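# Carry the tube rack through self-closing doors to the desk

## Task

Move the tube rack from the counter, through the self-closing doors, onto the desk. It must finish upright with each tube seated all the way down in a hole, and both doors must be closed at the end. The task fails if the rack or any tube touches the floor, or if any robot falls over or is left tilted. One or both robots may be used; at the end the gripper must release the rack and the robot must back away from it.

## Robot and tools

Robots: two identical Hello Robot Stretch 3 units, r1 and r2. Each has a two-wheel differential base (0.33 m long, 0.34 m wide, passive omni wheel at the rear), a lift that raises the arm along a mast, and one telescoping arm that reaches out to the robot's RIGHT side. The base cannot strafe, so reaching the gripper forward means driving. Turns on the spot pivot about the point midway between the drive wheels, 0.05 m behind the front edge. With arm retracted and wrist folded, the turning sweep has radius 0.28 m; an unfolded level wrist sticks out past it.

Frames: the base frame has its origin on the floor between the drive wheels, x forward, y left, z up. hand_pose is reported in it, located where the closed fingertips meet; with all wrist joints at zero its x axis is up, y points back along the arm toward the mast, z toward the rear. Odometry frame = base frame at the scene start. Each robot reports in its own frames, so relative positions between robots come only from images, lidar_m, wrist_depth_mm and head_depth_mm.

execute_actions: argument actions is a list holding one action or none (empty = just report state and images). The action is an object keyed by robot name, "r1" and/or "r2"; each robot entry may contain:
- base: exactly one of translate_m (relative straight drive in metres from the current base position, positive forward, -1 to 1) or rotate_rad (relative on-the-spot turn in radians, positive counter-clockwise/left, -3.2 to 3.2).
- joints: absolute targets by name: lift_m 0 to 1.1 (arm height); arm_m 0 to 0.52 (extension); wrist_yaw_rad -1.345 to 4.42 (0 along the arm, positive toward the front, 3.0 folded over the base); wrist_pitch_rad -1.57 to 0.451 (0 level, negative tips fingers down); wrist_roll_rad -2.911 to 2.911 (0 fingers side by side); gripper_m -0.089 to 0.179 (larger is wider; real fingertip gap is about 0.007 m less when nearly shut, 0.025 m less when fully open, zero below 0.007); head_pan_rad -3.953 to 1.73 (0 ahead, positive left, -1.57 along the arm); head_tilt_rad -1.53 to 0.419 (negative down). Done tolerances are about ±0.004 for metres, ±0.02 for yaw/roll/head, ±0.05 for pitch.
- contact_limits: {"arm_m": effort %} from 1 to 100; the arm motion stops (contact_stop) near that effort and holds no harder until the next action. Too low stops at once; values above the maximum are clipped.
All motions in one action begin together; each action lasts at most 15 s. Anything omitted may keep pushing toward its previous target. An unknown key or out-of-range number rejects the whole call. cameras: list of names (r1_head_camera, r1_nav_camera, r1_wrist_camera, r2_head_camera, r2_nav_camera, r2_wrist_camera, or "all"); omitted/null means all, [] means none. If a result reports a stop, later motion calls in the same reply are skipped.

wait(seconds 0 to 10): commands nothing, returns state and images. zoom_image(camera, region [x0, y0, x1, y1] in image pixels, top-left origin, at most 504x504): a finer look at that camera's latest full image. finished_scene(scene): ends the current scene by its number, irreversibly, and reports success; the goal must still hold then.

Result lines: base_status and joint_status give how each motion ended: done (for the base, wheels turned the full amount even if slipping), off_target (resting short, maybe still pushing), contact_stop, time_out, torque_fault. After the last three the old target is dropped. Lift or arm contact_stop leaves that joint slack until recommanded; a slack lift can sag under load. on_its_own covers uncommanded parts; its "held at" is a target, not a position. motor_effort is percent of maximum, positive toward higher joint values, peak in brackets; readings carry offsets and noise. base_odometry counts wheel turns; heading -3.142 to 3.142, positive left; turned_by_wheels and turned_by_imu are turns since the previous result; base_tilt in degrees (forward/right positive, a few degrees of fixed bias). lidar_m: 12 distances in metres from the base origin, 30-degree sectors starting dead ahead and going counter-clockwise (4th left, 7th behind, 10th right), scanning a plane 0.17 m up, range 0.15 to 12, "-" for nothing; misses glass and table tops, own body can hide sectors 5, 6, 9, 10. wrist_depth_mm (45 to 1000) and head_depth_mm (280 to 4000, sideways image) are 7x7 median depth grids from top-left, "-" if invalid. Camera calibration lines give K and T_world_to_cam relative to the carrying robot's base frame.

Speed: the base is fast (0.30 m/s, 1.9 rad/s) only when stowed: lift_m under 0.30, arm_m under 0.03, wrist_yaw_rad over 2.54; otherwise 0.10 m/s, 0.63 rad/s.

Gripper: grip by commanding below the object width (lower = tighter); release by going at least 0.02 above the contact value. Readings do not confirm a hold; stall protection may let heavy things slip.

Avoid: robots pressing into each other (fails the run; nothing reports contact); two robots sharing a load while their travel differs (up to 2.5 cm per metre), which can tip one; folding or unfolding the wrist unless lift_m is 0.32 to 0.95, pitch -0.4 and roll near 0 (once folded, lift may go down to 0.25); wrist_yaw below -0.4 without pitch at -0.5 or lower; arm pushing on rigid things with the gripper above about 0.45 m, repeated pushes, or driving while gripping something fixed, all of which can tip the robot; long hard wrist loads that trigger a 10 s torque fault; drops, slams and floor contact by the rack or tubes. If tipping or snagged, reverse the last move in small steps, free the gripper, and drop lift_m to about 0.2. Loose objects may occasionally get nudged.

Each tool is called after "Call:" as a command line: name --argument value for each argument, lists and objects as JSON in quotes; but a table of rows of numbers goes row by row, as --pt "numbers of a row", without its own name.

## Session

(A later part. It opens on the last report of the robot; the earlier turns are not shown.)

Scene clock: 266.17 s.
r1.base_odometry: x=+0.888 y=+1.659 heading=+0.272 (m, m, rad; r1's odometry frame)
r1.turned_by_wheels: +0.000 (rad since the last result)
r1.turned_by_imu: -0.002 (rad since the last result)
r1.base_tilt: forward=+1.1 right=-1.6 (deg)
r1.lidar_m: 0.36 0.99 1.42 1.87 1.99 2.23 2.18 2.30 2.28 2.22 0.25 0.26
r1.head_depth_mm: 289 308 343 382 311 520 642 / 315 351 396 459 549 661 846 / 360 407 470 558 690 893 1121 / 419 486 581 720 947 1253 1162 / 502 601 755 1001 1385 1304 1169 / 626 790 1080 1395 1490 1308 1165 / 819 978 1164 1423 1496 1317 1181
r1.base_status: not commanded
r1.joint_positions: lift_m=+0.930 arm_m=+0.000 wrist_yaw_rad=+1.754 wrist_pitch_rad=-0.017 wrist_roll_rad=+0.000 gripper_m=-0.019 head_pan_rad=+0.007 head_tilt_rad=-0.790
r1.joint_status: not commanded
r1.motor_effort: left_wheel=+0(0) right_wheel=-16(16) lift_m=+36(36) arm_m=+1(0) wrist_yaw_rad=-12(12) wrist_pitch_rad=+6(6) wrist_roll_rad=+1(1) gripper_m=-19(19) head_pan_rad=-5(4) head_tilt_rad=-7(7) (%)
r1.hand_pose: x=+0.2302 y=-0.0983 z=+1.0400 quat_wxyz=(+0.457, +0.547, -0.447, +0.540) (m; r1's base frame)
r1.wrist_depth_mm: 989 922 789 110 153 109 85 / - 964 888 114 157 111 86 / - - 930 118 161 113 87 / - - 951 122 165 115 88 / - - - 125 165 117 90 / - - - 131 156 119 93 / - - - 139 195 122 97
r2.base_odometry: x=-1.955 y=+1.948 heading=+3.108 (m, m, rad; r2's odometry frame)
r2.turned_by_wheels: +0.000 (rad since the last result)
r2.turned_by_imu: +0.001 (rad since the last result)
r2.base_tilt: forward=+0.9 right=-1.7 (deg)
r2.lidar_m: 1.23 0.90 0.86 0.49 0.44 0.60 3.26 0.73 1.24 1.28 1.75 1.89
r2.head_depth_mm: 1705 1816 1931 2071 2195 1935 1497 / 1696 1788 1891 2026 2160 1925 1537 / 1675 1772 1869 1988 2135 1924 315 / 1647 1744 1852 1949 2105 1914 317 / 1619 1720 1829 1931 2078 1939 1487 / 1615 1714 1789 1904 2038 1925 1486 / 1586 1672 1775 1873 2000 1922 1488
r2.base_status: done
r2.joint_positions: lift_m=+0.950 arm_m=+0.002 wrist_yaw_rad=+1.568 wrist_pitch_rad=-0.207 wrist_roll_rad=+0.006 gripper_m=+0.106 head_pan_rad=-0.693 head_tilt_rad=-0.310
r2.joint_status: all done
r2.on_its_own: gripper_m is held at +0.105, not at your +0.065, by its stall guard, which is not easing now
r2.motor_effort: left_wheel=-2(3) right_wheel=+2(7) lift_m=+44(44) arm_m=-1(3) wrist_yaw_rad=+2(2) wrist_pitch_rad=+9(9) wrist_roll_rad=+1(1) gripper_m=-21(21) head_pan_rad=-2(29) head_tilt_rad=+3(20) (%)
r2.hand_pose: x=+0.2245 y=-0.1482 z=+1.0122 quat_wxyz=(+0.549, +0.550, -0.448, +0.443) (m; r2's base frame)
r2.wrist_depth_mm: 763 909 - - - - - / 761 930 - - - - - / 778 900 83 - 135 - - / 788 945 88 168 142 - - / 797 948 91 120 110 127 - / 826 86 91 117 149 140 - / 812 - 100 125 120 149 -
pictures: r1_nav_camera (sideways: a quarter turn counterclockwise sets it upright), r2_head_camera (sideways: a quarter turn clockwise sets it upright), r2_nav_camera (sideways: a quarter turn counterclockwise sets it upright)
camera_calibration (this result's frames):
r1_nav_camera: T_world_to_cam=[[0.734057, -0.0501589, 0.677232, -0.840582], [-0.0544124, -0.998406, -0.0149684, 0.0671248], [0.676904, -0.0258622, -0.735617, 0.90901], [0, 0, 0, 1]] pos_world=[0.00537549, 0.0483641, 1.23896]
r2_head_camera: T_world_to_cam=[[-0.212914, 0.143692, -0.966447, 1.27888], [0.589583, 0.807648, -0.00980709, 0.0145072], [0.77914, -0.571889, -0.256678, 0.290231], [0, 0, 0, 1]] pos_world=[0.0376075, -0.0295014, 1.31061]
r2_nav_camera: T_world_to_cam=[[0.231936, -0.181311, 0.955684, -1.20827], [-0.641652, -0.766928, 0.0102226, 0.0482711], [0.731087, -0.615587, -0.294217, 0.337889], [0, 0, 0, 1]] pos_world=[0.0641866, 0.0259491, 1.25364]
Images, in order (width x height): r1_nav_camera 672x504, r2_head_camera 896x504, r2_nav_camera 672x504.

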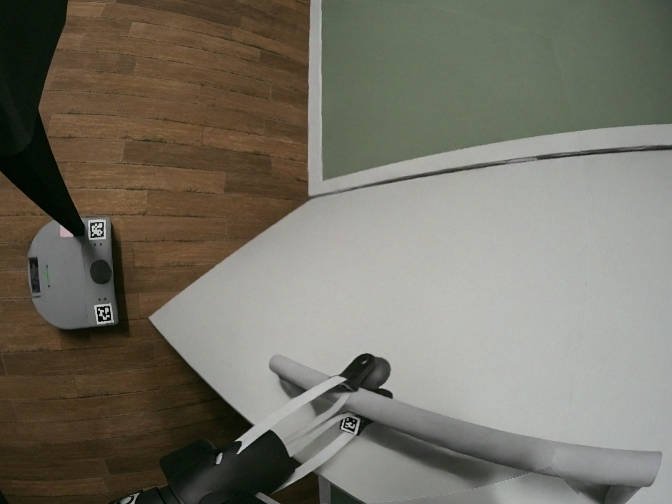

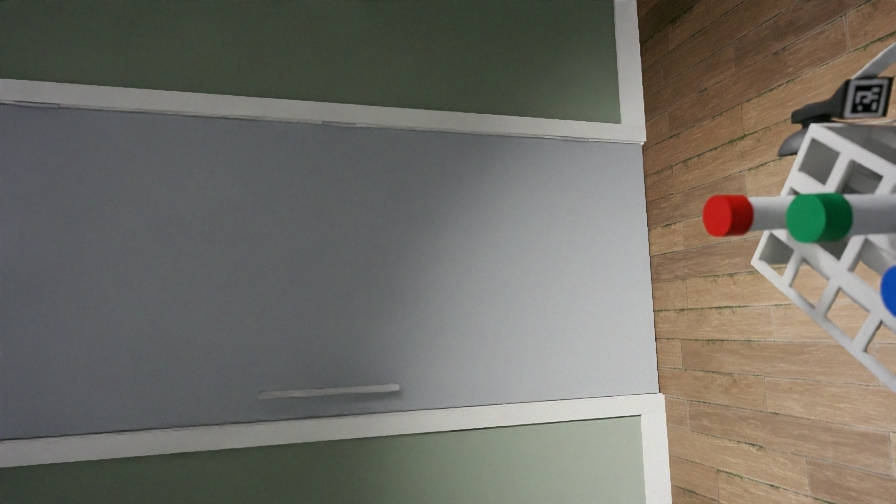

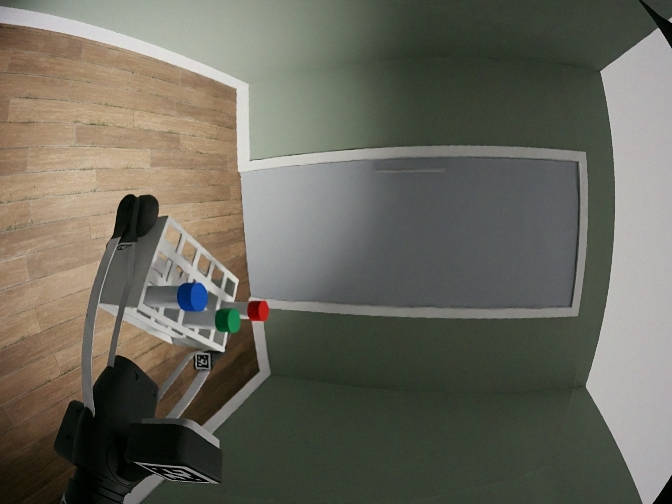

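Call:
execute_actions --actions '[{"r1":{"base":{"translate_m":-0.12},"joints":{"gripper_m":0.085}},"r2":{"base":{"translate_m":0.5}}}]' --cameras '[]'

Call:
execute_actions --actions '[{"r1":{"base":{"rotate_rad":-0.8},"joints":{"wrist_pitch_rad":-0.4,"wrist_yaw_rad":3.0,"lift_m":0.6,"gripper_m":0.03,"head_tilt_rad":-0.9}}}]' --cameras '["r1_nav_camera","r2_nav_camera"]'

Scene clock: 312.27 s.
r1.base_odometry: x=+0.773 y=+1.627 heading=+0.272 (m, m, rad; r1's odometry frame)
r1.turned_by_wheels: +0.000 (rad since the last result)
r1.turned_by_imu: -0.054 (rad since the last result)
r1.base_tilt: forward=+0.9 right=-1.4 (deg)
r1.lidar_m: 1.10 1.14 1.55 1.88 1.96 2.12 2.03 2.10 2.31 2.22 1.58 1.15
r1.head_depth_mm: 1015 1163 1379 1594 1468 1281 1146 / 1011 1169 1365 1606 1412 1278 1155 / 1011 1158 1363 1601 1466 1292 1152 / 1003 1152 1358 1599 1479 1299 1165 / 1002 1149 1351 1602 1480 1298 1166 / 998 1146 1337 1603 1478 1309 1170 / 997 1122 1338 1605 1494 1308 1177
r1.base_status: done
r1.joint_positions: lift_m=+0.930 arm_m=+0.000 wrist_yaw_rad=+1.739 wrist_pitch_rad=-0.020 wrist_roll_rad=+0.000 gripper_m=+0.085 head_pan_rad=+0.005 head_tilt_rad=-0.796
r1.joint_status: all done
r1.motor_effort: left_wheel=+0(49) right_wheel=+1(43) lift_m=+28(36) arm_m=-2(1) wrist_yaw_rad=+0(17) wrist_pitch_rad=+7(9) wrist_roll_rad=+0(1) gripper_m=+0(82) head_pan_rad=-3(4) head_tilt_rad=-3(6) (%)
r1.hand_pose: x=+0.2307 y=-0.1022 z=+1.0394 quat_wxyz=(+0.462, +0.545, -0.450, +0.536) (m; r1's base frame)
r1.wrist_depth_mm: - - 993 959 937 915 884 / - - - - 960 928 896 / - - - - - 957 945 / - - - - - - 980 / - - - - - - - / - - - - - - - / - - - - - - -
r2.base_odometry: x=-2.455 y=+1.965 heading=+3.108 (m, m, rad; r2's odometry frame)
r2.turned_by_wheels: +0.000 (rad since the last result)
r2.turned_by_imu: +0.002 (rad since the last result)
r2.base_tilt: forward=+0.9 right=-1.6 (deg)
r2.lidar_m: 0.87 0.64 0.61 0.64 0.81 0.76 0.89 1.19 1.49 1.54 1.51 1.45
r2.head_depth_mm: 1312 1388 1472 1570 1675 1781 1496 / 1292 1366 1452 1542 1641 1758 1543 / 1269 1350 1433 1515 1627 1717 316 / 1256 1332 1409 1497 1597 1686 317 / 1245 1303 1374 1473 1567 1683 1492 / 1226 1289 1366 1454 1549 1659 1492 / 1214 1277 1354 1432 1533 1635 1492
r2.base_status: done
r2.joint_positions: lift_m=+0.950 arm_m=+0.002 wrist_yaw_rad=+1.568 wrist_pitch_rad=-0.207 wrist_roll_rad=+0.006 gripper_m=+0.106 head_pan_rad=-0.693 head_tilt_rad=-0.310
r2.joint_status: not commanded
r2.on_its_own: gripper_m is held at +0.105, not at your +0.065, by its stall guard, which is not easing now
r2.motor_effort: left_wheel=-2(2) right_wheel=+2(7) lift_m=+44(44) arm_m=-2(2) wrist_yaw_rad=+2(2) wrist_pitch_rad=+9(9) wrist_roll_rad=+1(1) gripper_m=-21(20) head_pan_rad=-3(2) head_tilt_rad=+3(3) (%)
r2.hand_pose: x=+0.2245 y=-0.1482 z=+1.0122 quat_wxyz=(+0.549, +0.550, -0.448, +0.443) (m; r2's base frame)
r2.wrist_depth_mm: 545 666 854 - - - 955 / 565 676 872 - - - 955 / 579 652 83 - 135 - - / 581 698 88 169 143 - - / 603 691 91 120 110 127 - / 605 86 91 116 149 140 - / 597 763 100 125 120 148 -
pictures: none
No camera images: the call's "cameras" was empty. Leave "cameras" out to get every camera's image.

Scene clock: 316.10 s.
r1.base_odometry: x=+0.773 y=+1.627 heading=-0.528 (m, m, rad; r1's odometry frame)
r1.turned_by_wheels: -0.800 (rad since the last result)
r1.turned_by_imu: -0.799 (rad since the last result)
r1.base_tilt: forward=+0.7 right=-1.5 (deg)
r1.lidar_m: 1.30 1.10 1.10 1.26 1.88 1.88 2.39 2.04 2.03 2.32 2.22 2.22
r1.head_depth_mm: 2268 2083 1781 1555 1382 1247 1123 / 2019 2122 1798 1558 1386 1246 1126 / 1764 2008 1809 1580 1392 1248 1141 / 1580 1810 1812 1586 1396 1261 1139 / 1405 1625 1766 1581 1404 1258 1142 / 1289 1449 1660 1597 1408 1271 1145 / 1185 1312 1502 1571 1404 1265 1155
r1.base_status: done
r1.joint_positions: lift_m=+0.600 arm_m=+0.000 wrist_yaw_rad=+2.997 wrist_pitch_rad=-0.413 wrist_roll_rad=+0.000 gripper_m=+0.030 head_pan_rad=+0.005 head_tilt_rad=-0.889
r1.joint_status: all done
r1.motor_effort: left_wheel=+2(5) right_wheel=-1(5) lift_m=+17(25) arm_m=-2(1) wrist_yaw_rad=+3(3) wrist_pitch_rad=+5(8) wrist_roll_rad=+1(0) gripper_m=+0(80) head_pan_rad=-4(4) head_tilt_rad=-8(23) (%)
r1.hand_pose: x=+0.0112 y=+0.0777 z=+0.6142 quat_wxyz=(+0.195, +0.700, +0.095, +0.680) (m; r1's base frame)
r1.wrist_depth_mm: - - - - - 941 837 / - - - - - - 900 / - - - - - - 935 / - - - - - - - / - - - - - - - / 871 866 - 839 863 866 861 / 764 769 761 753 748 756 761
r2.base_odometry: x=-2.455 y=+1.965 heading=+3.108 (m, m, rad; r2's odometry frame)
r2.turned_by_wheels: +0.000 (rad since the last result)
r2.turned_by_imu: +0.000 (rad since the last result)
r2.base_tilt: forward=+1.0 right=-1.6 (deg)
r2.lidar_m: 0.88 0.64 0.61 0.64 0.81 0.76 0.89 1.18 1.49 1.54 1.52 1.45
r2.head_depth_mm: 1311 1385 1476 1570 1685 1785 1496 / 1291 1365 1452 1548 1656 1760 1547 / 1271 1348 1429 1518 1620 1725 316 / 1263 1324 1413 1506 1602 1696 317 / 1244 1310 1371 1468 1573 1685 1488 / 1227 1296 1370 1457 1560 1660 1491 / 1214 1280 1354 1434 1528 1633 1494
r2.base_status: not commanded
r2.joint_positions: lift_m=+0.950 arm_m=+0.002 wrist_yaw_rad=+1.568 wrist_pitch_rad=-0.207 wrist_roll_rad=+0.006 gripper_m=+0.106 head_pan_rad=-0.693 head_tilt_rad=-0.310
r2.joint_status: not commanded
r2.on_its_own: gripper_m is held at +0.105, not at your +0.065, by its stall guard, which is not easing now
r2.motor_effort: left_wheel=-1(2) right_wheel=+2(2) lift_m=+43(44) arm_m=-2(2) wrist_yaw_rad=+1(2) wrist_pitch_rad=+8(9) wrist_roll_rad=+1(1) gripper_m=-21(21) head_pan_rad=-3(2) head_tilt_rad=+3(3) (%)
r2.hand_pose: x=+0.2245 y=-0.1482 z=+1.0122 quat_wxyz=(+0.549, +0.550, -0.448, +0.443) (m; r2's base frame)
r2.wrist_depth_mm: 539 671 849 - - - 962 / 564 686 859 - - - - / 574 657 83 - 136 - - / 584 718 88 168 142 - - / 607 692 91 120 110 127 - / 601 86 91 116 149 141 - / 607 780 101 125 120 148 -
pictures: r1_nav_camera (sideways: a quarter turn counterclockwise sets it upright), r2_nav_camera (sideways: a quarter turn counterclockwise sets it upright)
camera_calibration (this result's frames):
r1_nav_camera: T_world_to_cam=[[0.796969, -0.0509183, 0.60187, -0.742771], [-0.0570749, -0.99833, -0.00888292, 0.0592168], [0.601318, -0.0272723, -0.798544, 0.991297], [0, 0, 0, 1]] pos_world=[-0.000739783, 0.0483323, 1.23917]
r2_nav_camera: T_world_to_cam=[[0.231914, -0.181296, 0.955692, -1.20828], [-0.641659, -0.766922, 0.0102225, 0.0482713], [0.731088, -0.615599, -0.29419, 0.337855], [0, 0, 0, 1]] pos_world=[0.0641879, 0.0259477, 1.25364]
Images, in order (width x height): r1_nav_camera 672x504, r2_nav_camera 672x504.

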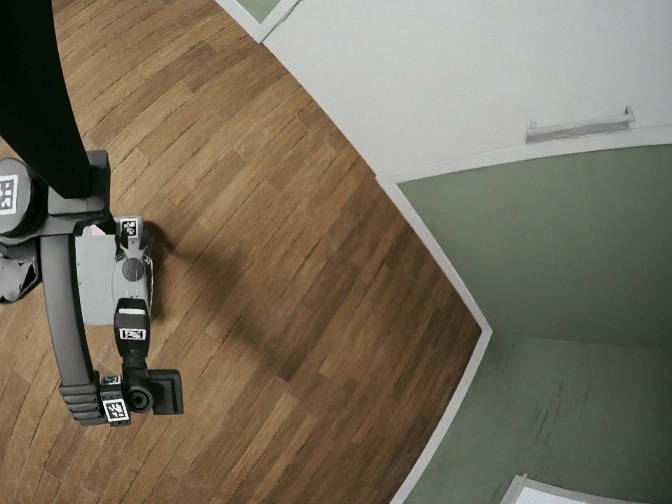

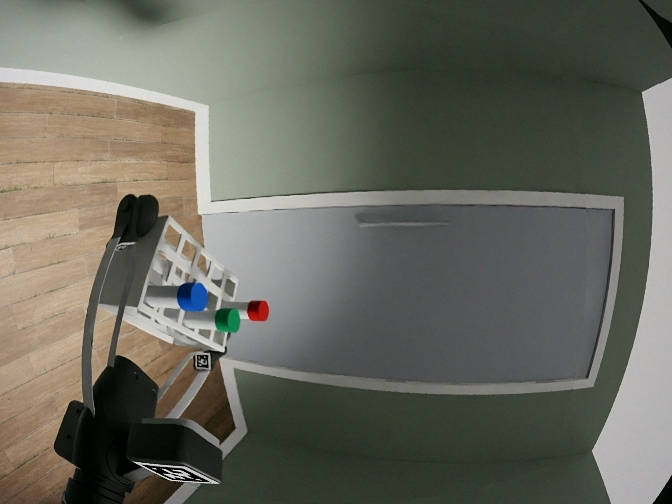

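Call:
execute_actions --actions '[{"r1":{"base":{"rotate_rad":0.8},"joints":{"wrist_pitch_rad":-0.4,"wrist_yaw_rad":1.57,"lift_m":0.92,"gripper_m":0.085,"head_tilt_rad":-0.5,"arm_m":0.15}},"r2":{"base":{"translate_m":-0.9},"joints":{"head_pan_rad":0,"head_tilt_rad":-0.6}}}]' --cameras '[]'

Call:
execute_actions --actions '[{"r1":{"base":{"translate_m":0.5},"joints":{"wrist_pitch_rad":0}}}]' --cameras '["r1_nav_camera","r1_wrist_camera","r2_nav_camera"]'

Scene clock: 338.17 s.
r1.base_odometry: x=+0.773 y=+1.627 heading=+0.272 (m, m, rad; r1's odometry frame)
r1.turned_by_wheels: +0.800 (rad since the last result)
r1.turned_by_imu: +0.795 (rad since the last result)
r1.base_tilt: forward=+0.8 right=-1.4 (deg)
r1.lidar_m: 0.92 1.13 1.55 1.88 1.96 2.11 2.03 2.10 2.31 2.22 1.58 0.91
r1.head_depth_mm: 742 808 883 979 1101 1248 1295 / 765 837 924 1025 1153 1318 1293 / 791 867 959 1065 1211 1399 1300 / 818 901 999 1121 1276 1454 1312 / 847 936 1032 1174 1339 1510 1313 / 880 972 1079 1231 1411 1534 1319 / 911 1007 1113 1259 1432 1554 1315
r1.base_status: done
r1.joint_positions: lift_m=+0.920 arm_m=+0.150 wrist_yaw_rad=+1.573 wrist_pitch_rad=-0.413 wrist_roll_rad=+0.000 gripper_m=+0.085 head_pan_rad=+0.005 head_tilt_rad=-0.507
r1.joint_status: all done
r1.motor_effort: left_wheel=-2(6) right_wheel=+3(5) lift_m=+35(38) arm_m=+4(4) wrist_yaw_rad=-3(4) wrist_pitch_rad=+5(5) wrist_roll_rad=+0(1) gripper_m=+0(81) head_pan_rad=-4(4) head_tilt_rad=+5(40) (%)
r1.hand_pose: x=+0.2036 y=-0.2943 z=+0.9333 quat_wxyz=(+0.592, +0.592, -0.386, +0.387) (m; r1's base frame)
r1.wrist_depth_mm: 922 863 789 719 678 974 994 / - 969 861 782 742 - - / - - 983 863 841 - - / - - - 952 - - - / - - - - - - - / - - - - - - - / - - - - - - -
r2.base_odometry: x=-1.556 y=+1.935 heading=+3.108 (m, m, rad; r2's odometry frame)
r2.turned_by_wheels: +0.000 (rad since the last result)
r2.turned_by_imu: -0.005 (rad since the last result)
r2.base_tilt: forward=+1.0 right=-1.7 (deg)
r2.lidar_m: 1.51 1.10 0.41 0.27 0.24 0.24 0.30 2.16 0.44 1.08 1.47 2.24
r2.head_depth_mm: 1877 2041 2247 2345 1805 1498 - / 1974 2178 2408 2379 1811 1500 1196 / 1971 2206 2475 2388 1799 1452 1218 / 1664 1845 2053 2201 1814 1459 1221 / 1439 1559 1731 1904 1806 1459 1227 / 1266 1359 1476 1611 1712 1470 1228 / 1129 1213 1292 1404 1516 1468 1230
r2.base_status: done
r2.joint_positions: lift_m=+0.950 arm_m=+0.002 wrist_yaw_rad=+1.569 wrist_pitch_rad=-0.207 wrist_roll_rad=+0.006 gripper_m=+0.109 head_pan_rad=-0.007 head_tilt_rad=-0.595
r2.joint_status: all done
r2.on_its_own: gripper_m is held at +0.108, not at your +0.065, by its stall guard, which is not easing now
r2.motor_effort: left_wheel=+0(21) right_wheel=-2(19) lift_m=+43(44) arm_m=-3(2) wrist_yaw_rad=+2(2) wrist_pitch_rad=+9(9) wrist_roll_rad=+1(1) gripper_m=-20(21) head_pan_rad=+2(24) head_tilt_rad=-2(19) (%)
r2.hand_pose: x=+0.2244 y=-0.1479 z=+1.0121 quat_wxyz=(+0.548, +0.550, -0.447, +0.443) (m; r2's base frame)
r2.wrist_depth_mm: 873 - - - - - - / 893 - - - - - - / 928 - 83 - 136 - - / 954 - 88 170 144 - - / - - 91 120 110 127 - / - 86 93 115 149 140 - / 974 - 100 125 124 146 -
pictures: none
No camera images: the call's "cameras" was empty. Leave "cameras" out to get every camera's image.

Scene clock: 344.13 s.
r1.base_odometry: x=+1.255 y=+1.761 heading=+0.272 (m, m, rad; r1's odometry frame)
r1.turned_by_wheels: +0.000 (rad since the last result)
r1.turned_by_imu: +0.003 (rad since the last result)
r1.base_tilt: forward=+0.8 right=-1.4 (deg)
r1.lidar_m: 0.45 0.55 0.85 1.87 1.95 2.62 2.53 2.63 2.31 2.21 0.48 0.44
r1.head_depth_mm: 342 372 407 449 505 573 663 / 354 385 423 470 529 605 706 / 364 398 440 491 554 643 753 / 377 414 459 515 586 680 810 / 390 429 477 540 619 727 872 / 404 448 499 567 657 773 947 / 421 466 522 598 699 831 989
r1.base_status: done
r1.joint_positions: lift_m=+0.920 arm_m=+0.150 wrist_yaw_rad=+1.573 wrist_pitch_rad=-0.025 wrist_roll_rad=+0.000 gripper_m=+0.085 head_pan_rad=+0.005 head_tilt_rad=-0.507
r1.joint_status: all done
r1.motor_effort: left_wheel=-3(4) right_wheel=+2(6) lift_m=+36(36) arm_m=+4(5) wrist_yaw_rad=-3(2) wrist_pitch_rad=+9(9) wrist_roll_rad=+1(0) gripper_m=+0(1) head_pan_rad=-4(4) head_tilt_rad=+5(5) (%)
r1.hand_pose: x=+0.2342 y=-0.2941 z=+1.0279 quat_wxyz=(+0.506, +0.507, -0.493, +0.494) (m; r1's base frame)
r1.wrist_depth_mm: 353 316 284 257 237 217 201 / 369 332 297 268 243 224 157 / 393 345 310 279 253 232 158 / 414 365 324 289 261 239 160 / 444 388 330 303 280 249 168 / 471 422 346 318 292 254 177 / 501 426 375 329 294 272 186
r2.base_odometry: x=-1.556 y=+1.935 heading=+3.108 (m, m, rad; r2's odometry frame)
r2.turned_by_wheels: +0.000 (rad since the last result)
r2.turned_by_imu: +0.000 (rad since the last result)
r2.base_tilt: forward=+1.0 right=-1.5 (deg)
r2.lidar_m: 1.51 1.10 0.41 0.27 0.24 0.24 0.30 2.16 0.44 1.08 1.47 2.24
r2.head_depth_mm: 1877 2047 2254 2364 1808 1505 - / 1982 2174 2400 2380 1807 1505 1190 / 1965 2182 2466 2394 1821 1460 1219 / 1667 1832 2062 2212 1817 1461 1220 / 1436 1564 1726 1904 1811 1465 1226 / 1261 1366 1473 1624 1714 1469 1222 / 1129 1205 1297 1402 1523 1468 1227
r2.base_status: not commanded
r2.joint_positions: lift_m=+0.950 arm_m=+0.002 wrist_yaw_rad=+1.569 wrist_pitch_rad=-0.207 wrist_roll_rad=+0.006 gripper_m=+0.109 head_pan_rad=-0.007 head_tilt_rad=-0.595
r2.joint_status: not commanded
r2.on_its_own: gripper_m is held at +0.108, not at your +0.065, by its stall guard, which is not easing now
r2.motor_effort: left_wheel=+0(0) right_wheel=-2(2) lift_m=+43(43) arm_m=-1(2) wrist_yaw_rad=+1(0) wrist_pitch_rad=+9(9) wrist_roll_rad=+1(1) gripper_m=-20(20) head_pan_rad=+2(2) head_tilt_rad=-2(2) (%)
r2.hand_pose: x=+0.2244 y=-0.1479 z=+1.0121 quat_wxyz=(+0.548, +0.550, -0.447, +0.443) (m; r2's base frame)
r2.wrist_depth_mm: 856 - - - - - - / 890 - - - - - - / 929 - 83 - 136 - - / 928 - 88 169 144 - - / 953 - 91 120 110 127 - / 998 86 93 115 149 139 - / 992 - 101 125 124 145 -
pictures: r1_nav_camera (sideways: a quarter turn counterclockwise sets it upright), r1_wrist_camera, r2_nav_camera (sideways: a quarter turn counterclockwise sets it upright)
camera_calibration (this result's frames):
r1_nav_camera: T_world_to_cam=[[0.515452, -0.0524165, 0.855314, -1.07137], [-0.049283, -0.998289, -0.0314782, 0.088596], [0.8555, -0.025927, -0.517153, 0.623737], [0, 0, 0, 1]] pos_world=[0.0230015, 0.0484583, 1.24172]
r1_wrist_camera: T_world_to_cam=[[-0.0316421, -0.999001, -0.0315584, -0.257023], [-0.252057, 0.0385294, -0.966945, 1.08865], [0.967195, -0.0226416, -0.253025, 0.1899], [0, 0, 0, 1]] pos_world=[0.0825986, -0.294412, 1.0926]
r2_nav_camera: T_world_to_cam=[[0.551219, 0.0048608, 0.834346, -1.05191], [-0.00768017, -0.999911, 0.0108993, 0.0435268], [0.834325, -0.0124158, -0.551133, 0.671579], [0, 0, 0, 1]] pos_world=[0.0198528, 0.0569742, 1.24731]
Images, in order (width x height): r1_nav_camera 672x504, r1_wrist_camera 644x364, r2_nav_camera 672x504.

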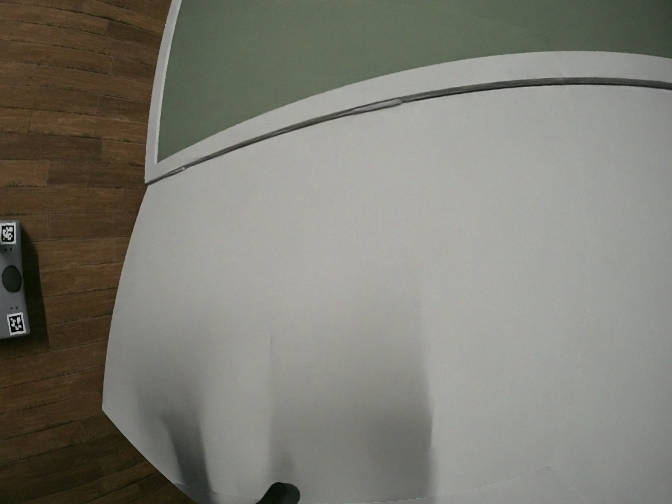

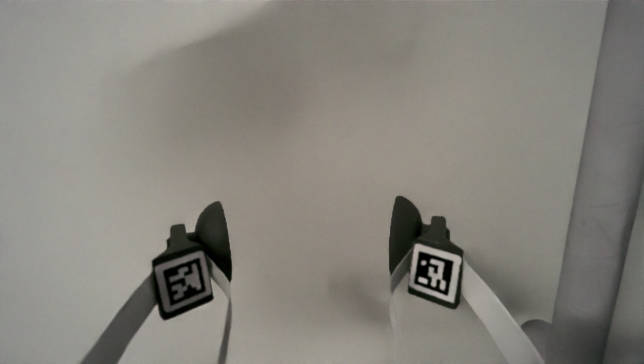

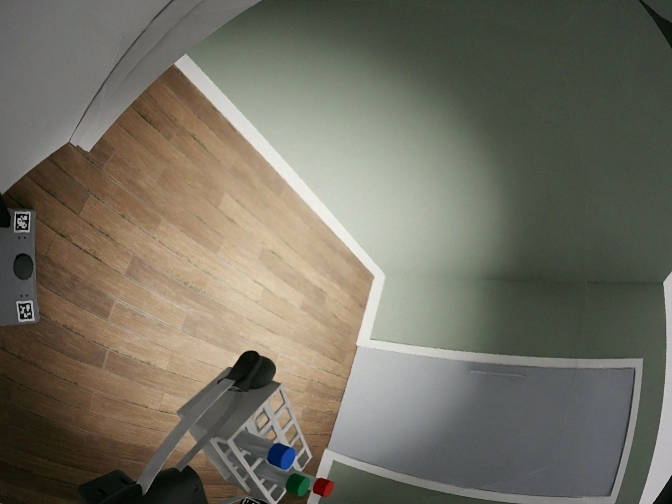

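Call:
execute_actions --actions '[{"r1":{"base":{"translate_m":-0.75},"joints":{"wrist_pitch_rad":-0.4,"arm_m":0}}}]' --cameras '[]'

Call:
execute_actions --actions '[{"r1":{"joints":{"wrist_yaw_rad":3.0,"gripper_m":0.03,"head_tilt_rad":-0.9}},"r2":{"base":{"translate_m":-0.4}}}]' --cameras '[]'

Call:
execute_actions --actions '[{"r1":{"joints":{"lift_m":0.27}}}]' --cameras '["r1_nav_camera","r2_nav_camera"]'

Scene clock: 356.23 s.
r1.base_odometry: x=+0.532 y=+1.560 heading=+0.272 (m, m, rad; r1's odometry frame)
r1.turned_by_wheels: +0.000 (rad since the last result)
r1.turned_by_imu: -0.010 (rad since the last result)
r1.base_tilt: forward=+0.9 right=-1.4 (deg)
r1.lidar_m: 1.15 1.38 1.90 1.89 1.96 1.85 1.78 1.84 2.32 2.22 1.95 1.14
r1.head_depth_mm: 948 1027 1129 1242 1401 1507 1286 / 974 1065 1169 1302 1467 1533 1300 / 1003 1104 1219 1355 1536 1537 1303 / 1042 1138 1268 1413 1609 1532 1304 / 1070 1186 1316 1477 1707 1550 1312 / 1111 1229 1384 1528 1740 1546 1316 / 1142 1256 1393 1558 1733 1568 1326
r1.base_status: done
r1.joint_positions: lift_m=+0.920 arm_m=+0.000 wrist_yaw_rad=+1.573 wrist_pitch_rad=-0.412 wrist_roll_rad=+0.000 gripper_m=+0.085 head_pan_rad=+0.005 head_tilt_rad=-0.507
r1.joint_status: all done
r1.motor_effort: left_wheel=-1(6) right_wheel=+2(2) lift_m=+36(36) arm_m=-6(7) wrist_yaw_rad=-2(2) wrist_pitch_rad=+5(9) wrist_roll_rad=+1(1) gripper_m=+1(1) head_pan_rad=-4(4) head_tilt_rad=+5(5) (%)
r1.hand_pose: x=+0.2038 y=-0.1451 z=+0.9336 quat_wxyz=(+0.592, +0.592, -0.386, +0.388) (m; r1's base frame)
r1.wrist_depth_mm: - - - 988 933 - - / - - - - - - - / - - - - - - - / - - - - - - - / - - - - - - - / - - - - - - - / - - - - - - -
r2.base_odometry: x=-1.556 y=+1.935 heading=+3.108 (m, m, rad; r2's odometry frame)
r2.turned_by_wheels: +0.000 (rad since the last result)
r2.turned_by_imu: -0.001 (rad since the last result)
r2.base_tilt: forward=+0.8 right=-1.7 (deg)
r2.lidar_m: 1.51 1.10 0.41 0.26 0.24 0.24 0.30 2.16 0.44 1.08 1.47 2.24
r2.head_depth_mm: 1882 2045 2235 2367 1813 1497 - / 1980 2176 2406 2387 1804 1494 1190 / 1982 2205 2480 2377 1821 1455 1219 / 1672 1846 2053 2199 1813 1457 1222 / 1439 1568 1722 1905 1825 1463 1225 / 1263 1362 1475 1613 1699 1466 1226 / 1129 1207 1294 1389 1522 1467 1225
r2.base_status: not commanded
r2.joint_positions: lift_m=+0.950 arm_m=+0.002 wrist_yaw_rad=+1.569 wrist_pitch_rad=-0.207 wrist_roll_rad=+0.006 gripper_m=+0.109 head_pan_rad=-0.007 head_tilt_rad=-0.595
r2.joint_status: not commanded
r2.on_its_own: gripper_m is held at +0.108, not at your +0.065, by its stall guard, which is not easing now
r2.motor_effort: left_wheel=+0(0) right_wheel=-2(1) lift_m=+43(43) arm_m=-3(3) wrist_yaw_rad=+1(0) wrist_pitch_rad=+9(9) wrist_roll_rad=+1(1) gripper_m=-20(20) head_pan_rad=+2(3) head_tilt_rad=-2(2) (%)
r2.hand_pose: x=+0.2244 y=-0.1479 z=+1.0121 quat_wxyz=(+0.548, +0.550, -0.447, +0.443) (m; r2's base frame)
r2.wrist_depth_mm: 888 - - - - - - / 903 - - - - - - / 925 - 83 - 137 - - / 927 - 88 170 143 - - / 971 - 91 121 110 127 - / - 86 92 116 149 141 - / 977 - 101 125 124 146 -
pictures: none
No camera images: the call's "cameras" was empty. Leave "cameras" out to get every camera's image.

Scene clock: 361.20 s.
r1.base_odometry: x=+0.532 y=+1.560 heading=+0.272 (m, m, rad; r1's odometry frame)
r1.turned_by_wheels: +0.000 (rad since the last result)
r1.turned_by_imu: -0.001 (rad since the last result)
r1.base_tilt: forward=+0.7 right=-1.5 (deg)
r1.lidar_m: 0.92 1.39 1.90 1.88 1.97 1.86 1.78 1.84 2.31 2.22 1.95 0.86
r1.head_depth_mm: 820 936 1084 1425 1390 1241 1126 / 874 1002 1177 1419 1374 1246 1128 / 936 1089 1308 1513 1400 1251 1134 / 1015 1191 1455 1572 1393 1252 1136 / 1100 1306 1633 1580 1405 1253 1146 / 1210 1458 1737 1586 1400 1269 1148 / 1285 1488 1741 1598 1409 1266 1146
r1.base_status: not commanded
r1.joint_positions: lift_m=+0.920 arm_m=+0.000 wrist_yaw_rad=+2.997 wrist_pitch_rad=-0.412 wrist_roll_rad=+0.000 gripper_m=+0.030 head_pan_rad=+0.005 head_tilt_rad=-0.888
r1.joint_status: all done
r1.motor_effort: left_wheel=-1(1) right_wheel=+2(1) lift_m=+37(36) arm_m=-6(6) wrist_yaw_rad=+2(4) wrist_pitch_rad=+5(5) wrist_roll_rad=+0(1) gripper_m=+0(80) head_pan_rad=-3(4) head_tilt_rad=-8(39) (%)
r1.hand_pose: x=+0.0113 y=+0.0775 z=+0.9336 quat_wxyz=(+0.195, +0.701, +0.094, +0.680) (m; r1's base frame)
r1.wrist_depth_mm: - - - - - - - / - - - - - - - / - - - - - - - / - - - - - - - / - - - - - - - / - - - - - - - / - - - - - - -
r2.base_odometry: x=-1.156 y=+1.921 heading=+3.108 (m, m, rad; r2's odometry frame)
r2.turned_by_wheels: +0.000 (rad since the last result)
r2.turned_by_imu: -0.002 (rad since the last result)
r2.base_tilt: forward=+0.9 right=-1.7 (deg)
r2.lidar_m: 1.80 0.51 0.26 0.22 0.21 0.24 2.70 1.96 0.94 0.34 0.36 2.59
r2.head_depth_mm: 2185 2371 2631 2372 1815 1495 - / 2295 2529 2814 2399 1818 1492 1195 / 2326 2580 2918 2381 1806 1462 1217 / 1995 2197 2477 2399 1813 1462 1222 / 1706 1871 2048 2193 1822 1460 1224 / 1506 1627 1768 1915 1829 1461 1218 / 1350 1440 1547 1674 1751 1426 1114
r2.base_status: done
r2.joint_positions: lift_m=+0.950 arm_m=+0.002 wrist_yaw_rad=+1.569 wrist_pitch_rad=-0.207 wrist_roll_rad=+0.006 gripper_m=+0.109 head_pan_rad=-0.007 head_tilt_rad=-0.595
r2.joint_status: not commanded
r2.on_its_own: gripper_m is held at +0.108, not at your +0.065, by its stall guard, which is not easing now
r2.motor_effort: left_wheel=+1(5) right_wheel=-1(7) lift_m=+43(43) arm_m=-2(2) wrist_yaw_rad=+2(0) wrist_pitch_rad=+9(9) wrist_roll_rad=+1(1) gripper_m=-19(20) head_pan_rad=+4(4) head_tilt_rad=-2(2) (%)
r2.hand_pose: x=+0.2244 y=-0.1479 z=+1.0121 quat_wxyz=(+0.548, +0.550, -0.447, +0.443) (m; r2's base frame)
r2.wrist_depth_mm: - - - - - - - / - - - - - - - / - - 83 - 137 - - / - - 88 170 143 - - / 659 - 91 120 110 127 - / 646 86 92 116 148 140 - / 644 - 101 125 124 145 -
pictures: none
No camera images: the call's "cameras" was empty. Leave "cameras" out to get every camera's image.

Scene clock: 367.93 s.
r1.base_odometry: x=+0.532 y=+1.560 heading=+0.272 (m, m, rad; r1's odometry frame)
r1.turned_by_wheels: +0.000 (rad since the last result)
r1.turned_by_imu: -0.002 (rad since the last result)
r1.base_tilt: forward=+1.0 right=-1.4 (deg)
r1.lidar_m: 0.92 1.39 1.90 1.88 1.96 1.85 1.78 1.84 2.31 2.22 1.94 0.86
r1.head_depth_mm: 820 933 1080 1422 1380 1250 1132 / 882 1008 1183 1428 1394 1241 1132 / 942 1094 1298 1524 1401 1255 1137 / 1018 1193 1455 1577 1404 1249 1139 / 1101 1309 1641 1590 1400 1266 1136 / 1207 1463 1745 1593 1413 1261 1147 / 1281 1490 1742 1598 1420 1269 1151
r1.base_status: not commanded
r1.joint_positions: lift_m=+0.270 arm_m=+0.000 wrist_yaw_rad=+2.997 wrist_pitch_rad=-0.413 wrist_roll_rad=+0.000 gripper_m=+0.030 head_pan_rad=+0.005 head_tilt_rad=-0.888
r1.joint_status: all done
r1.motor_effort: left_wheel=-1(1) right_wheel=+2(2) lift_m=+17(34) arm_m=-6(6) wrist_yaw_rad=+3(3) wrist_pitch_rad=+5(5) wrist_roll_rad=+1(1) gripper_m=+0(1) head_pan_rad=-3(4) head_tilt_rad=-8(8) (%)
r1.hand_pose: x=+0.0112 y=+0.0773 z=+0.2842 quat_wxyz=(+0.195, +0.700, +0.095, +0.680) (m; r1's base frame)
r1.wrist_depth_mm: - - - - - - - / - - - - - - - / 856 - 865 840 854 855 857 / 679 657 682 672 678 678 681 / 569 566 - 557 560 555 556 / 476 491 - - 474 477 471 / - - - - 413 413 413
r2.base_odometry: x=-1.156 y=+1.921 heading=+3.108 (m, m, rad; r2's odometry frame)
r2.turned_by_wheels: +0.000 (rad since the last result)
r2.turned_by_imu: +0.000 (rad since the last result)
r2.base_tilt: forward=+1.1 right=-1.6 (deg)
r2.lidar_m: 1.80 0.51 0.26 0.22 0.22 0.24 2.71 1.96 0.94 0.34 0.36 2.59
r2.head_depth_mm: 2179 2364 2616 2394 1805 1491 - / 2292 2530 2784 2378 1812 1499 1192 / 2335 2595 2915 2387 1811 1463 1221 / 1993 2180 2480 2385 1818 1466 1225 / 1715 1880 2052 2212 1826 1461 1229 / 1509 1634 1762 1927 1826 1460 1222 / 1347 1436 1547 1667 1752 1420 1123
r2.base_status: not commanded
r2.joint_positions: lift_m=+0.950 arm_m=+0.002 wrist_yaw_rad=+1.569 wrist_pitch_rad=-0.207 wrist_roll_rad=+0.006 gripper_m=+0.109 head_pan_rad=-0.007 head_tilt_rad=-0.595
r2.joint_status: not commanded
r2.on_its_own: gripper_m is held at +0.108, not at your +0.065, by its stall guard, which is not easing now
r2.motor_effort: left_wheel=+1(1) right_wheel=-1(1) lift_m=+43(43) arm_m=-3(2) wrist_yaw_rad=+1(1) wrist_pitch_rad=+9(9) wrist_roll_rad=+1(1) gripper_m=-20(19) head_pan_rad=+3(2) head_tilt_rad=-2(2) (%)
r2.hand_pose: x=+0.2244 y=-0.1479 z=+1.0121 quat_wxyz=(+0.548, +0.550, -0.447, +0.443) (m; r2's base frame)
r2.wrist_depth_mm: - - - - - - - / - - - - - - - / - - 83 - 137 - - / - - 87 171 143 - - / 648 - 91 120 110 128 - / 656 86 92 116 150 140 - / 640 - 101 125 124 145 -
pictures: r1_nav_camera (sideways: a quarter turn counterclockwise sets it upright), r2_nav_camera (sideways: a quarter turn counterclockwise sets it upright)
camera_calibration (this result's frames):
r1_nav_camera: T_world_to_cam=[[0.796811, -0.0509191, 0.602079, -0.743041], [-0.0570725, -0.99833, -0.00889926, 0.0592381], [0.601527, -0.0272711, -0.798387, 0.991091], [0, 0, 0, 1]] pos_world=[-0.000723355, 0.0483324, 1.23917]
r2_nav_camera: T_world_to_cam=[[0.551219, 0.00486073, 0.834346, -1.05191], [-0.00768029, -0.999911, 0.0108993, 0.0435268], [0.834325, -0.0124159, -0.551133, 0.671578], [0, 0, 0, 1]] pos_world=[0.0198528, 0.0569742, 1.24731]
Images, in order (width x height): r1_nav_camera 672x504, r2_nav_camera 672x504.

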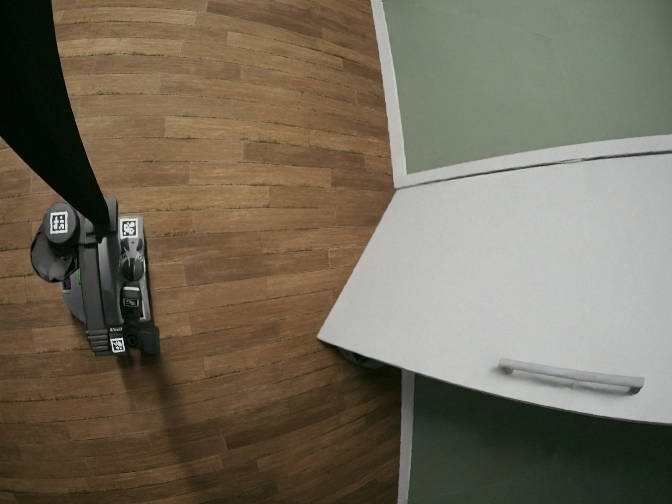

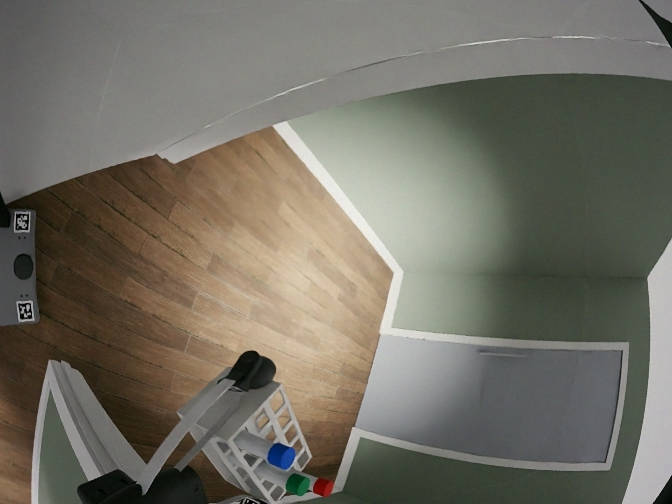

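Call:
execute_actions --actions '[{"r2":{"base":{"translate_m":0.5}},"r1":{"joints":{"lift_m":0.92}}}]' --cameras '[]'

Call:
execute_actions --actions '[{"r1":{"base":{"translate_m":0.7},"joints":{"wrist_yaw_rad":1.57,"gripper_m":0.085,"arm_m":0.3,"head_tilt_rad":-0.5}}}]' --cameras '[]'

Call:
execute_actions --actions '[{"r1":{"joints":{"wrist_pitch_rad":0}}}]' --cameras '["r1_wrist_camera","r2_nav_camera"]'

Scene clock: 381.73 s.
r1.base_odometry: x=+0.532 y=+1.560 heading=+0.272 (m, m, rad; r1's odometry frame)
r1.turned_by_wheels: +0.000 (rad since the last result)
r1.turned_by_imu: -0.002 (rad since the last result)
r1.base_tilt: forward=+0.8 right=-1.5 (deg)
r1.lidar_m: 1.25 1.38 1.90 1.88 1.97 1.86 1.79 1.85 2.31 2.23 1.95 1.25
r1.head_depth_mm: 1151 1342 1599 1558 1387 1245 1133 / 1177 1371 1647 1570 1382 1248 1143 / 1201 1391 1682 1578 1396 1251 1137 / 1222 1428 1698 1570 1395 1255 1137 / 1248 1459 1718 1600 1395 1256 1143 / 1268 1492 1757 1580 1407 1263 1145 / 1278 1489 1749 1597 1415 1272 1155
r1.base_status: not commanded
r1.joint_positions: lift_m=+0.920 arm_m=+0.000 wrist_yaw_rad=+2.997 wrist_pitch_rad=-0.413 wrist_roll_rad=+0.000 gripper_m=+0.030 head_pan_rad=+0.005 head_tilt_rad=-0.888
r1.joint_status: all done
r1.motor_effort: left_wheel=-1(1) right_wheel=+1(1) lift_m=+37(37) arm_m=-6(6) wrist_yaw_rad=+2(3) wrist_pitch_rad=+4(5) wrist_roll_rad=+1(0) gripper_m=+0(0) head_pan_rad=-3(4) head_tilt_rad=-8(8) (%)
r1.hand_pose: x=+0.0112 y=+0.0773 z=+0.9333 quat_wxyz=(+0.195, +0.700, +0.095, +0.680) (m; r1's base frame)
r1.wrist_depth_mm: - - - - - - - / - - - - - - - / - - - - - - - / - - - - - - - / - - - - - - - / - - - - - - - / - - - - - - -
r2.base_odometry: x=-1.656 y=+1.938 heading=+3.108 (m, m, rad; r2's odometry frame)
r2.turned_by_wheels: +0.000 (rad since the last result)
r2.turned_by_imu: +0.002 (rad since the last result)
r2.base_tilt: forward=+1.1 right=-1.7 (deg)
r2.lidar_m: 1.44 1.05 0.43 0.30 0.25 0.25 0.29 0.47 0.51 1.13 1.54 2.15
r2.head_depth_mm: 1806 1973 2169 2266 1813 1501 - / 1912 2092 2309 2385 1811 1492 1196 / 1888 2107 2381 2403 1812 1460 1221 / 1584 1750 1959 2133 1815 1467 1221 / 1366 1492 1650 1814 1824 1455 1219 / 1204 1296 1411 1526 1650 1463 1223 / 1079 1147 1232 1332 1451 1450 1225
r2.base_status: done
r2.joint_positions: lift_m=+0.950 arm_m=+0.002 wrist_yaw_rad=+1.569 wrist_pitch_rad=-0.207 wrist_roll_rad=+0.006 gripper_m=+0.109 head_pan_rad=-0.007 head_tilt_rad=-0.595
r2.joint_status: not commanded
r2.on_its_own: gripper_m is held at +0.108, not at your +0.065, by its stall guard, which is not easing now
r2.motor_effort: left_wheel=+0(3) right_wheel=-2(5) lift_m=+43(43) arm_m=-2(2) wrist_yaw_rad=+1(1) wrist_pitch_rad=+9(9) wrist_roll_rad=+1(1) gripper_m=-19(19) head_pan_rad=+3(2) head_tilt_rad=-2(2) (%)
r2.hand_pose: x=+0.2244 y=-0.1479 z=+1.0121 quat_wxyz=(+0.548, +0.550, -0.447, +0.443) (m; r2's base frame)
r2.wrist_depth_mm: 838 - - - - - - / 878 - - - - - - / 865 - 83 - 137 - - / 932 - 88 170 143 - - / 911 - 91 120 110 127 - / 959 86 93 115 149 141 - / 944 - 101 125 124 145 -
pictures: none
No camera images: the call's "cameras" was empty. Leave "cameras" out to get every camera's image.

Scene clock: 389.70 s.
r1.base_odometry: x=+1.206 y=+1.748 heading=+0.272 (m, m, rad; r1's odometry frame)
r1.turned_by_wheels: +0.000 (rad since the last result)
r1.turned_by_imu: +0.003 (rad since the last result)
r1.base_tilt: forward=+0.8 right=-1.5 (deg)
r1.lidar_m: 0.57 0.64 0.92 1.87 1.95 2.58 2.48 2.57 2.31 2.21 0.67 0.57
r1.head_depth_mm: 445 484 530 593 669 762 888 / 452 492 543 607 685 785 925 / 461 504 556 621 704 811 954 / 469 514 568 638 728 840 996 / 480 525 583 654 745 870 1039 / 489 537 598 671 771 902 1082 / 497 547 613 691 795 929 1086
r1.base_status: done
r1.joint_positions: lift_m=+0.920 arm_m=+0.300 wrist_yaw_rad=+1.572 wrist_pitch_rad=-0.413 wrist_roll_rad=+0.000 gripper_m=+0.085 head_pan_rad=+0.005 head_tilt_rad=-0.507
r1.joint_status: all done
r1.motor_effort: left_wheel=-2(3) right_wheel=+2(5) lift_m=+36(36) arm_m=+4(6) wrist_yaw_rad=-1(5) wrist_pitch_rad=+5(5) wrist_roll_rad=+1(1) gripper_m=+0(80) head_pan_rad=-3(3) head_tilt_rad=+5(38) (%)
r1.hand_pose: x=+0.2036 y=-0.4445 z=+0.9333 quat_wxyz=(+0.592, +0.592, -0.386, +0.387) (m; r1's base frame)
r1.wrist_depth_mm: 422 404 381 362 355 543 557 / 469 445 421 392 394 595 604 / 534 498 469 440 446 661 674 / 604 570 522 490 704 747 756 / 713 651 590 557 552 849 864 / 858 788 697 636 950 987 - / - 943 835 758 - - -
r2.base_odometry: x=-1.656 y=+1.938 heading=+3.108 (m, m, rad; r2's odometry frame)
r2.turned_by_wheels: +0.000 (rad since the last result)
r2.turned_by_imu: -0.001 (rad since the last result)
r2.base_tilt: forward=+0.9 right=-1.6 (deg)
r2.lidar_m: 1.44 1.05 0.43 0.30 0.25 0.25 0.29 0.47 0.51 1.13 1.54 2.15
r2.head_depth_mm: 1808 1961 2143 2272 1806 1498 - / 1900 2070 2324 2376 1807 1500 1190 / 1874 2112 2372 2387 1807 1454 1220 / 1584 1757 1957 2133 1822 1458 1219 / 1367 1487 1641 1822 1814 1464 1224 / 1202 1295 1407 1527 1652 1469 1227 / 1075 1150 1235 1331 1451 1458 1225
r2.base_status: not commanded
r2.joint_positions: lift_m=+0.950 arm_m=+0.002 wrist_yaw_rad=+1.569 wrist_pitch_rad=-0.207 wrist_roll_rad=+0.006 gripper_m=+0.109 head_pan_rad=-0.007 head_tilt_rad=-0.595
r2.joint_status: not commanded
r2.on_its_own: gripper_m is held at +0.108, not at your +0.065, by its stall guard, which is not easing now
r2.motor_effort: left_wheel=-1(0) right_wheel=-2(2) lift_m=+43(43) arm_m=-2(2) wrist_yaw_rad=+1(0) wrist_pitch_rad=+9(9) wrist_roll_rad=+1(1) gripper_m=-21(20) head_pan_rad=+2(4) head_tilt_rad=-2(2) (%)
r2.hand_pose: x=+0.2244 y=-0.1479 z=+1.0121 quat_wxyz=(+0.548, +0.550, -0.447, +0.443) (m; r2's base frame)
r2.wrist_depth_mm: 831 - - - - - - / 882 - - - - - - / 893 - 83 - 137 - - / 934 - 88 170 143 - - / 948 - 92 120 110 128 - / 962 86 93 116 149 140 - / 932 - 101 125 124 145 -
pictures: none
No camera images: the call's "cameras" was empty. Leave "cameras" out to get every camera's image.

Scene clock: 390.73 s.
r1.base_odometry: x=+1.206 y=+1.748 heading=+0.272 (m, m, rad; r1's odometry frame)
r1.turned_by_wheels: +0.000 (rad since the last result)
r1.turned_by_imu: +0.000 (rad since the last result)
r1.base_tilt: forward=+0.7 right=-1.6 (deg)
r1.lidar_m: 0.57 0.64 0.92 1.87 1.95 2.58 2.48 2.56 2.31 2.21 0.67 0.57
r1.head_depth_mm: 445 485 532 591 667 760 887 / 452 494 545 605 687 785 919 / 461 504 557 622 705 813 951 / 470 514 569 638 724 846 997 / 478 525 583 656 749 870 1038 / 487 538 596 672 771 905 1086 / 497 548 611 693 795 926 1078
r1.base_status: not commanded
r1.joint_positions: lift_m=+0.920 arm_m=+0.300 wrist_yaw_rad=+1.572 wrist_pitch_rad=-0.025 wrist_roll_rad=+0.000 gripper_m=+0.085 head_pan_rad=+0.005 head_tilt_rad=-0.507
r1.joint_status: all done
r1.motor_effort: left_wheel=-2(2) right_wheel=+2(2) lift_m=+37(36) arm_m=+5(5) wrist_yaw_rad=-1(1) wrist_pitch_rad=+9(9) wrist_roll_rad=+1(1) gripper_m=+1(1) head_pan_rad=-4(3) head_tilt_rad=+5(5) (%)
r1.hand_pose: x=+0.2342 y=-0.4444 z=+1.0278 quat_wxyz=(+0.506, +0.506, -0.493, +0.494) (m; r1's base frame)
r1.wrist_depth_mm: 435 409 391 370 357 549 555 / 450 425 400 383 371 569 574 / 472 445 422 402 387 589 585 / 496 463 436 416 406 617 620 / 522 485 453 432 424 636 643 / 549 523 479 452 433 675 680 / 577 539 500 472 575 704 716
r2.base_odometry: x=-1.656 y=+1.938 heading=+3.108 (m, m, rad; r2's odometry frame)
r2.turned_by_wheels: +0.000 (rad since the last result)
r2.turned_by_imu: +0.000 (rad since the last result)
r2.base_tilt: forward=+1.0 right=-1.7 (deg)
r2.lidar_m: 1.44 1.05 0.43 0.30 0.25 0.25 0.29 0.48 0.51 1.13 1.54 2.16
r2.head_depth_mm: 1797 1965 2173 2273 1805 1500 - / 1898 2072 2316 2380 1814 1490 1194 / 1880 2117 2356 2386 1812 1458 1213 / 1580 1746 1950 2142 1812 1460 1222 / 1374 1499 1636 1810 1828 1468 1222 / 1204 1292 1403 1528 1643 1463 1225 / 1073 1149 1232 1338 1448 1451 1224
r2.base_status: not commanded
r2.joint_positions: lift_m=+0.950 arm_m=+0.002 wrist_yaw_rad=+1.569 wrist_pitch_rad=-0.207 wrist_roll_rad=+0.006 gripper_m=+0.109 head_pan_rad=-0.007 head_tilt_rad=-0.595
r2.joint_status: not commanded
r2.on_its_own: gripper_m is held at +0.108, not at your +0.065, by its stall guard, which is not easing now
r2.motor_effort: left_wheel=+0(0) right_wheel=-2(2) lift_m=+43(43) arm_m=-2(1) wrist_yaw_rad=+1(1) wrist_pitch_rad=+9(9) wrist_roll_rad=+1(1) gripper_m=-19(19) head_pan_rad=+3(2) head_tilt_rad=-2(2) (%)
r2.hand_pose: x=+0.2244 y=-0.1479 z=+1.0121 quat_wxyz=(+0.548, +0.550, -0.447, +0.443) (m; r2's base frame)
r2.wrist_depth_mm: 832 - - - - - - / 866 - - - - - - / 883 - 83 - 137 - - / 895 - 88 171 143 - - / 964 - 91 120 110 127 - / 951 86 93 115 149 140 - / 943 - 101 125 123 146 -
pictures: r1_wrist_camera, r2_nav_camera (sideways: a quarter turn counterclockwise sets it upright)
camera_calibration (this result's frames):
r1_wrist_camera: T_world_to_cam=[[-0.0325924, -0.998971, -0.0315521, -0.406883], [-0.252191, 0.0387672, -0.966901, 1.09448], [0.967128, -0.0235564, -0.253195, 0.186276], [0, 0, 0, 1]] pos_world=[0.0826047, -0.444507, 1.09258]
r2_nav_camera: T_world_to_cam=[[0.551219, 0.0048607, 0.834346, -1.05191], [-0.00768035, -0.999911, 0.0108993, 0.0435268], [0.834325, -0.012416, -0.551133, 0.671578], [0, 0, 0, 1]] pos_world=[0.0198528, 0.0569742, 1.24731]
Images, in order (width x height): r1_wrist_camera 644x364, r2_nav_camera 672x504.

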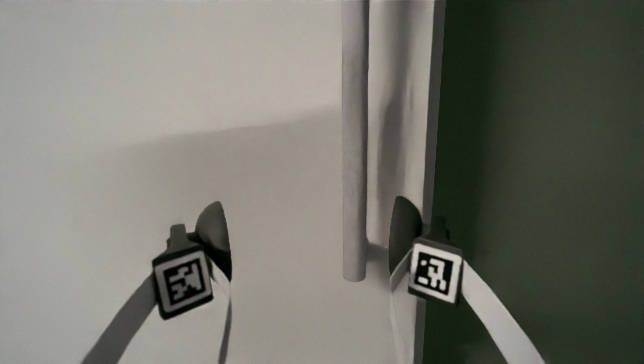

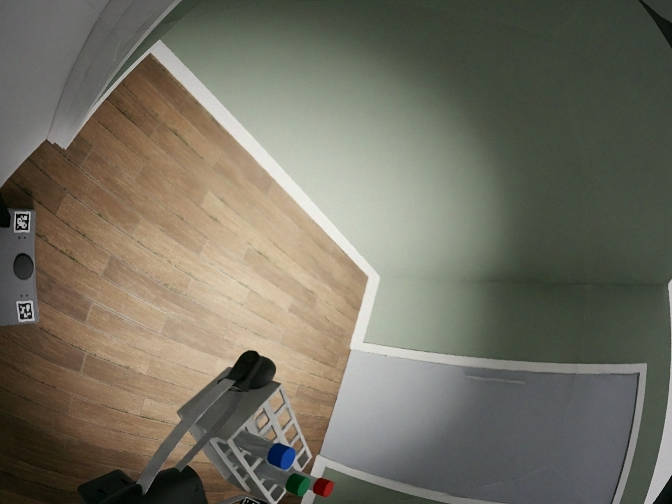

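Call:
execute_actions --actions '[{"r1":{"base":{"translate_m":0.14},"joints":{"arm_m":0.335}}}]' --cameras '["r1_wrist_camera"]'

Scene clock: 396.10 s.
r1.base_odometry: x=+1.341 y=+1.785 heading=+0.272 (m, m, rad; r1's odometry frame)
r1.turned_by_wheels: +0.000 (rad since the last result)
r1.turned_by_imu: +0.000 (rad since the last result)
r1.base_tilt: forward=+1.0 right=-1.5 (deg)
r1.lidar_m: 0.43 0.49 0.72 1.86 1.94 2.73 2.62 2.72 2.30 2.05 0.51 0.43
r1.head_depth_mm: 327 356 392 435 489 562 654 / 333 364 401 446 503 581 675 / 340 371 410 457 517 596 707 / 346 378 419 469 533 619 732 / 352 387 429 482 551 638 764 / 359 395 440 494 566 662 796 / 366 405 452 509 585 687 832
r1.base_status: done
r1.joint_positions: lift_m=+0.920 arm_m=+0.335 wrist_yaw_rad=+1.572 wrist_pitch_rad=-0.025 wrist_roll_rad=+0.000 gripper_m=+0.085 head_pan_rad=+0.005 head_tilt_rad=-0.507
r1.joint_status: all done
r1.motor_effort: left_wheel=-2(2) right_wheel=+2(6) lift_m=+36(36) arm_m=+4(4) wrist_yaw_rad=-1(2) wrist_pitch_rad=+9(9) wrist_roll_rad=+1(1) gripper_m=+0(1) head_pan_rad=-4(4) head_tilt_rad=+5(5) (%)
r1.hand_pose: x=+0.2342 y=-0.4794 z=+1.0279 quat_wxyz=(+0.506, +0.506, -0.493, +0.494) (m; r1's base frame)
r1.wrist_depth_mm: 271 257 246 227 222 414 422 / 283 267 254 236 231 428 436 / 297 281 266 244 240 450 451 / 313 293 278 253 249 469 471 / 328 309 287 264 262 483 490 / 345 327 300 278 273 510 510 / 365 337 317 290 286 534 543
r2.base_odometry: x=-1.656 y=+1.938 heading=+3.108 (m, m, rad; r2's odometry frame)
r2.turned_by_wheels: +0.000 (rad since the last result)
r2.turned_by_imu: +0.000 (rad since the last result)
r2.base_tilt: forward=+1.0 right=-1.7 (deg)
r2.lidar_m: 1.44 1.05 0.43 0.30 0.25 0.25 0.29 0.47 0.51 1.13 1.54 2.16
r2.head_depth_mm: 1811 1964 2160 2298 1806 1492 - / 1903 2100 2293 2390 1814 1504 1191 / 1875 2124 2345 2400 1812 1456 1219 / 1584 1757 1950 2135 1801 1468 1222 / 1371 1495 1634 1813 1812 1465 1229 / 1203 1299 1408 1539 1650 1467 1224 / 1071 1152 1235 1330 1445 1451 1223
r2.base_status: not commanded
r2.joint_positions: lift_m=+0.950 arm_m=+0.002 wrist_yaw_rad=+1.569 wrist_pitch_rad=-0.207 wrist_roll_rad=+0.006 gripper_m=+0.109 head_pan_rad=-0.007 head_tilt_rad=-0.595
r2.joint_status: not commanded
r2.on_its_own: gripper_m is held at +0.108, not at your +0.065, by its stall guard, which is not easing now
r2.motor_effort: left_wheel=+0(0) right_wheel=-2(2) lift_m=+43(43) arm_m=-2(2) wrist_yaw_rad=+2(2) wrist_pitch_rad=+9(9) wrist_roll_rad=+1(1) gripper_m=-19(19) head_pan_rad=+3(3) head_tilt_rad=-2(2) (%)
r2.hand_pose: x=+0.2244 y=-0.1479 z=+1.0121 quat_wxyz=(+0.548, +0.550, -0.447, +0.443) (m; r2's base frame)
r2.wrist_depth_mm: 861 - - - - - - / 864 - - - - - - / 896 - 83 - 137 - - / 888 - 88 171 143 - - / 958 - 91 120 110 127 - / 937 86 92 116 149 140 - / 920 - 101 125 123 146 -
pictures: r1_wrist_camera
camera_calibration (this result's frames):
r1_wrist_camera: T_world_to_cam=[[-0.0325893, -0.99897, -0.0315592, -0.441846], [-0.251985, 0.0387682, -0.966954, 1.0959], [0.967182, -0.0235599, -0.252989, 0.185234], [0, 0, 0, 1]] pos_world=[0.0825975, -0.479513, 1.09261]
Images, in order (width x height): r1_wrist_camera 644x364.

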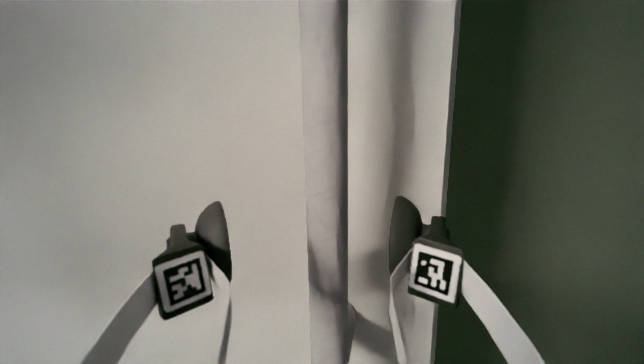

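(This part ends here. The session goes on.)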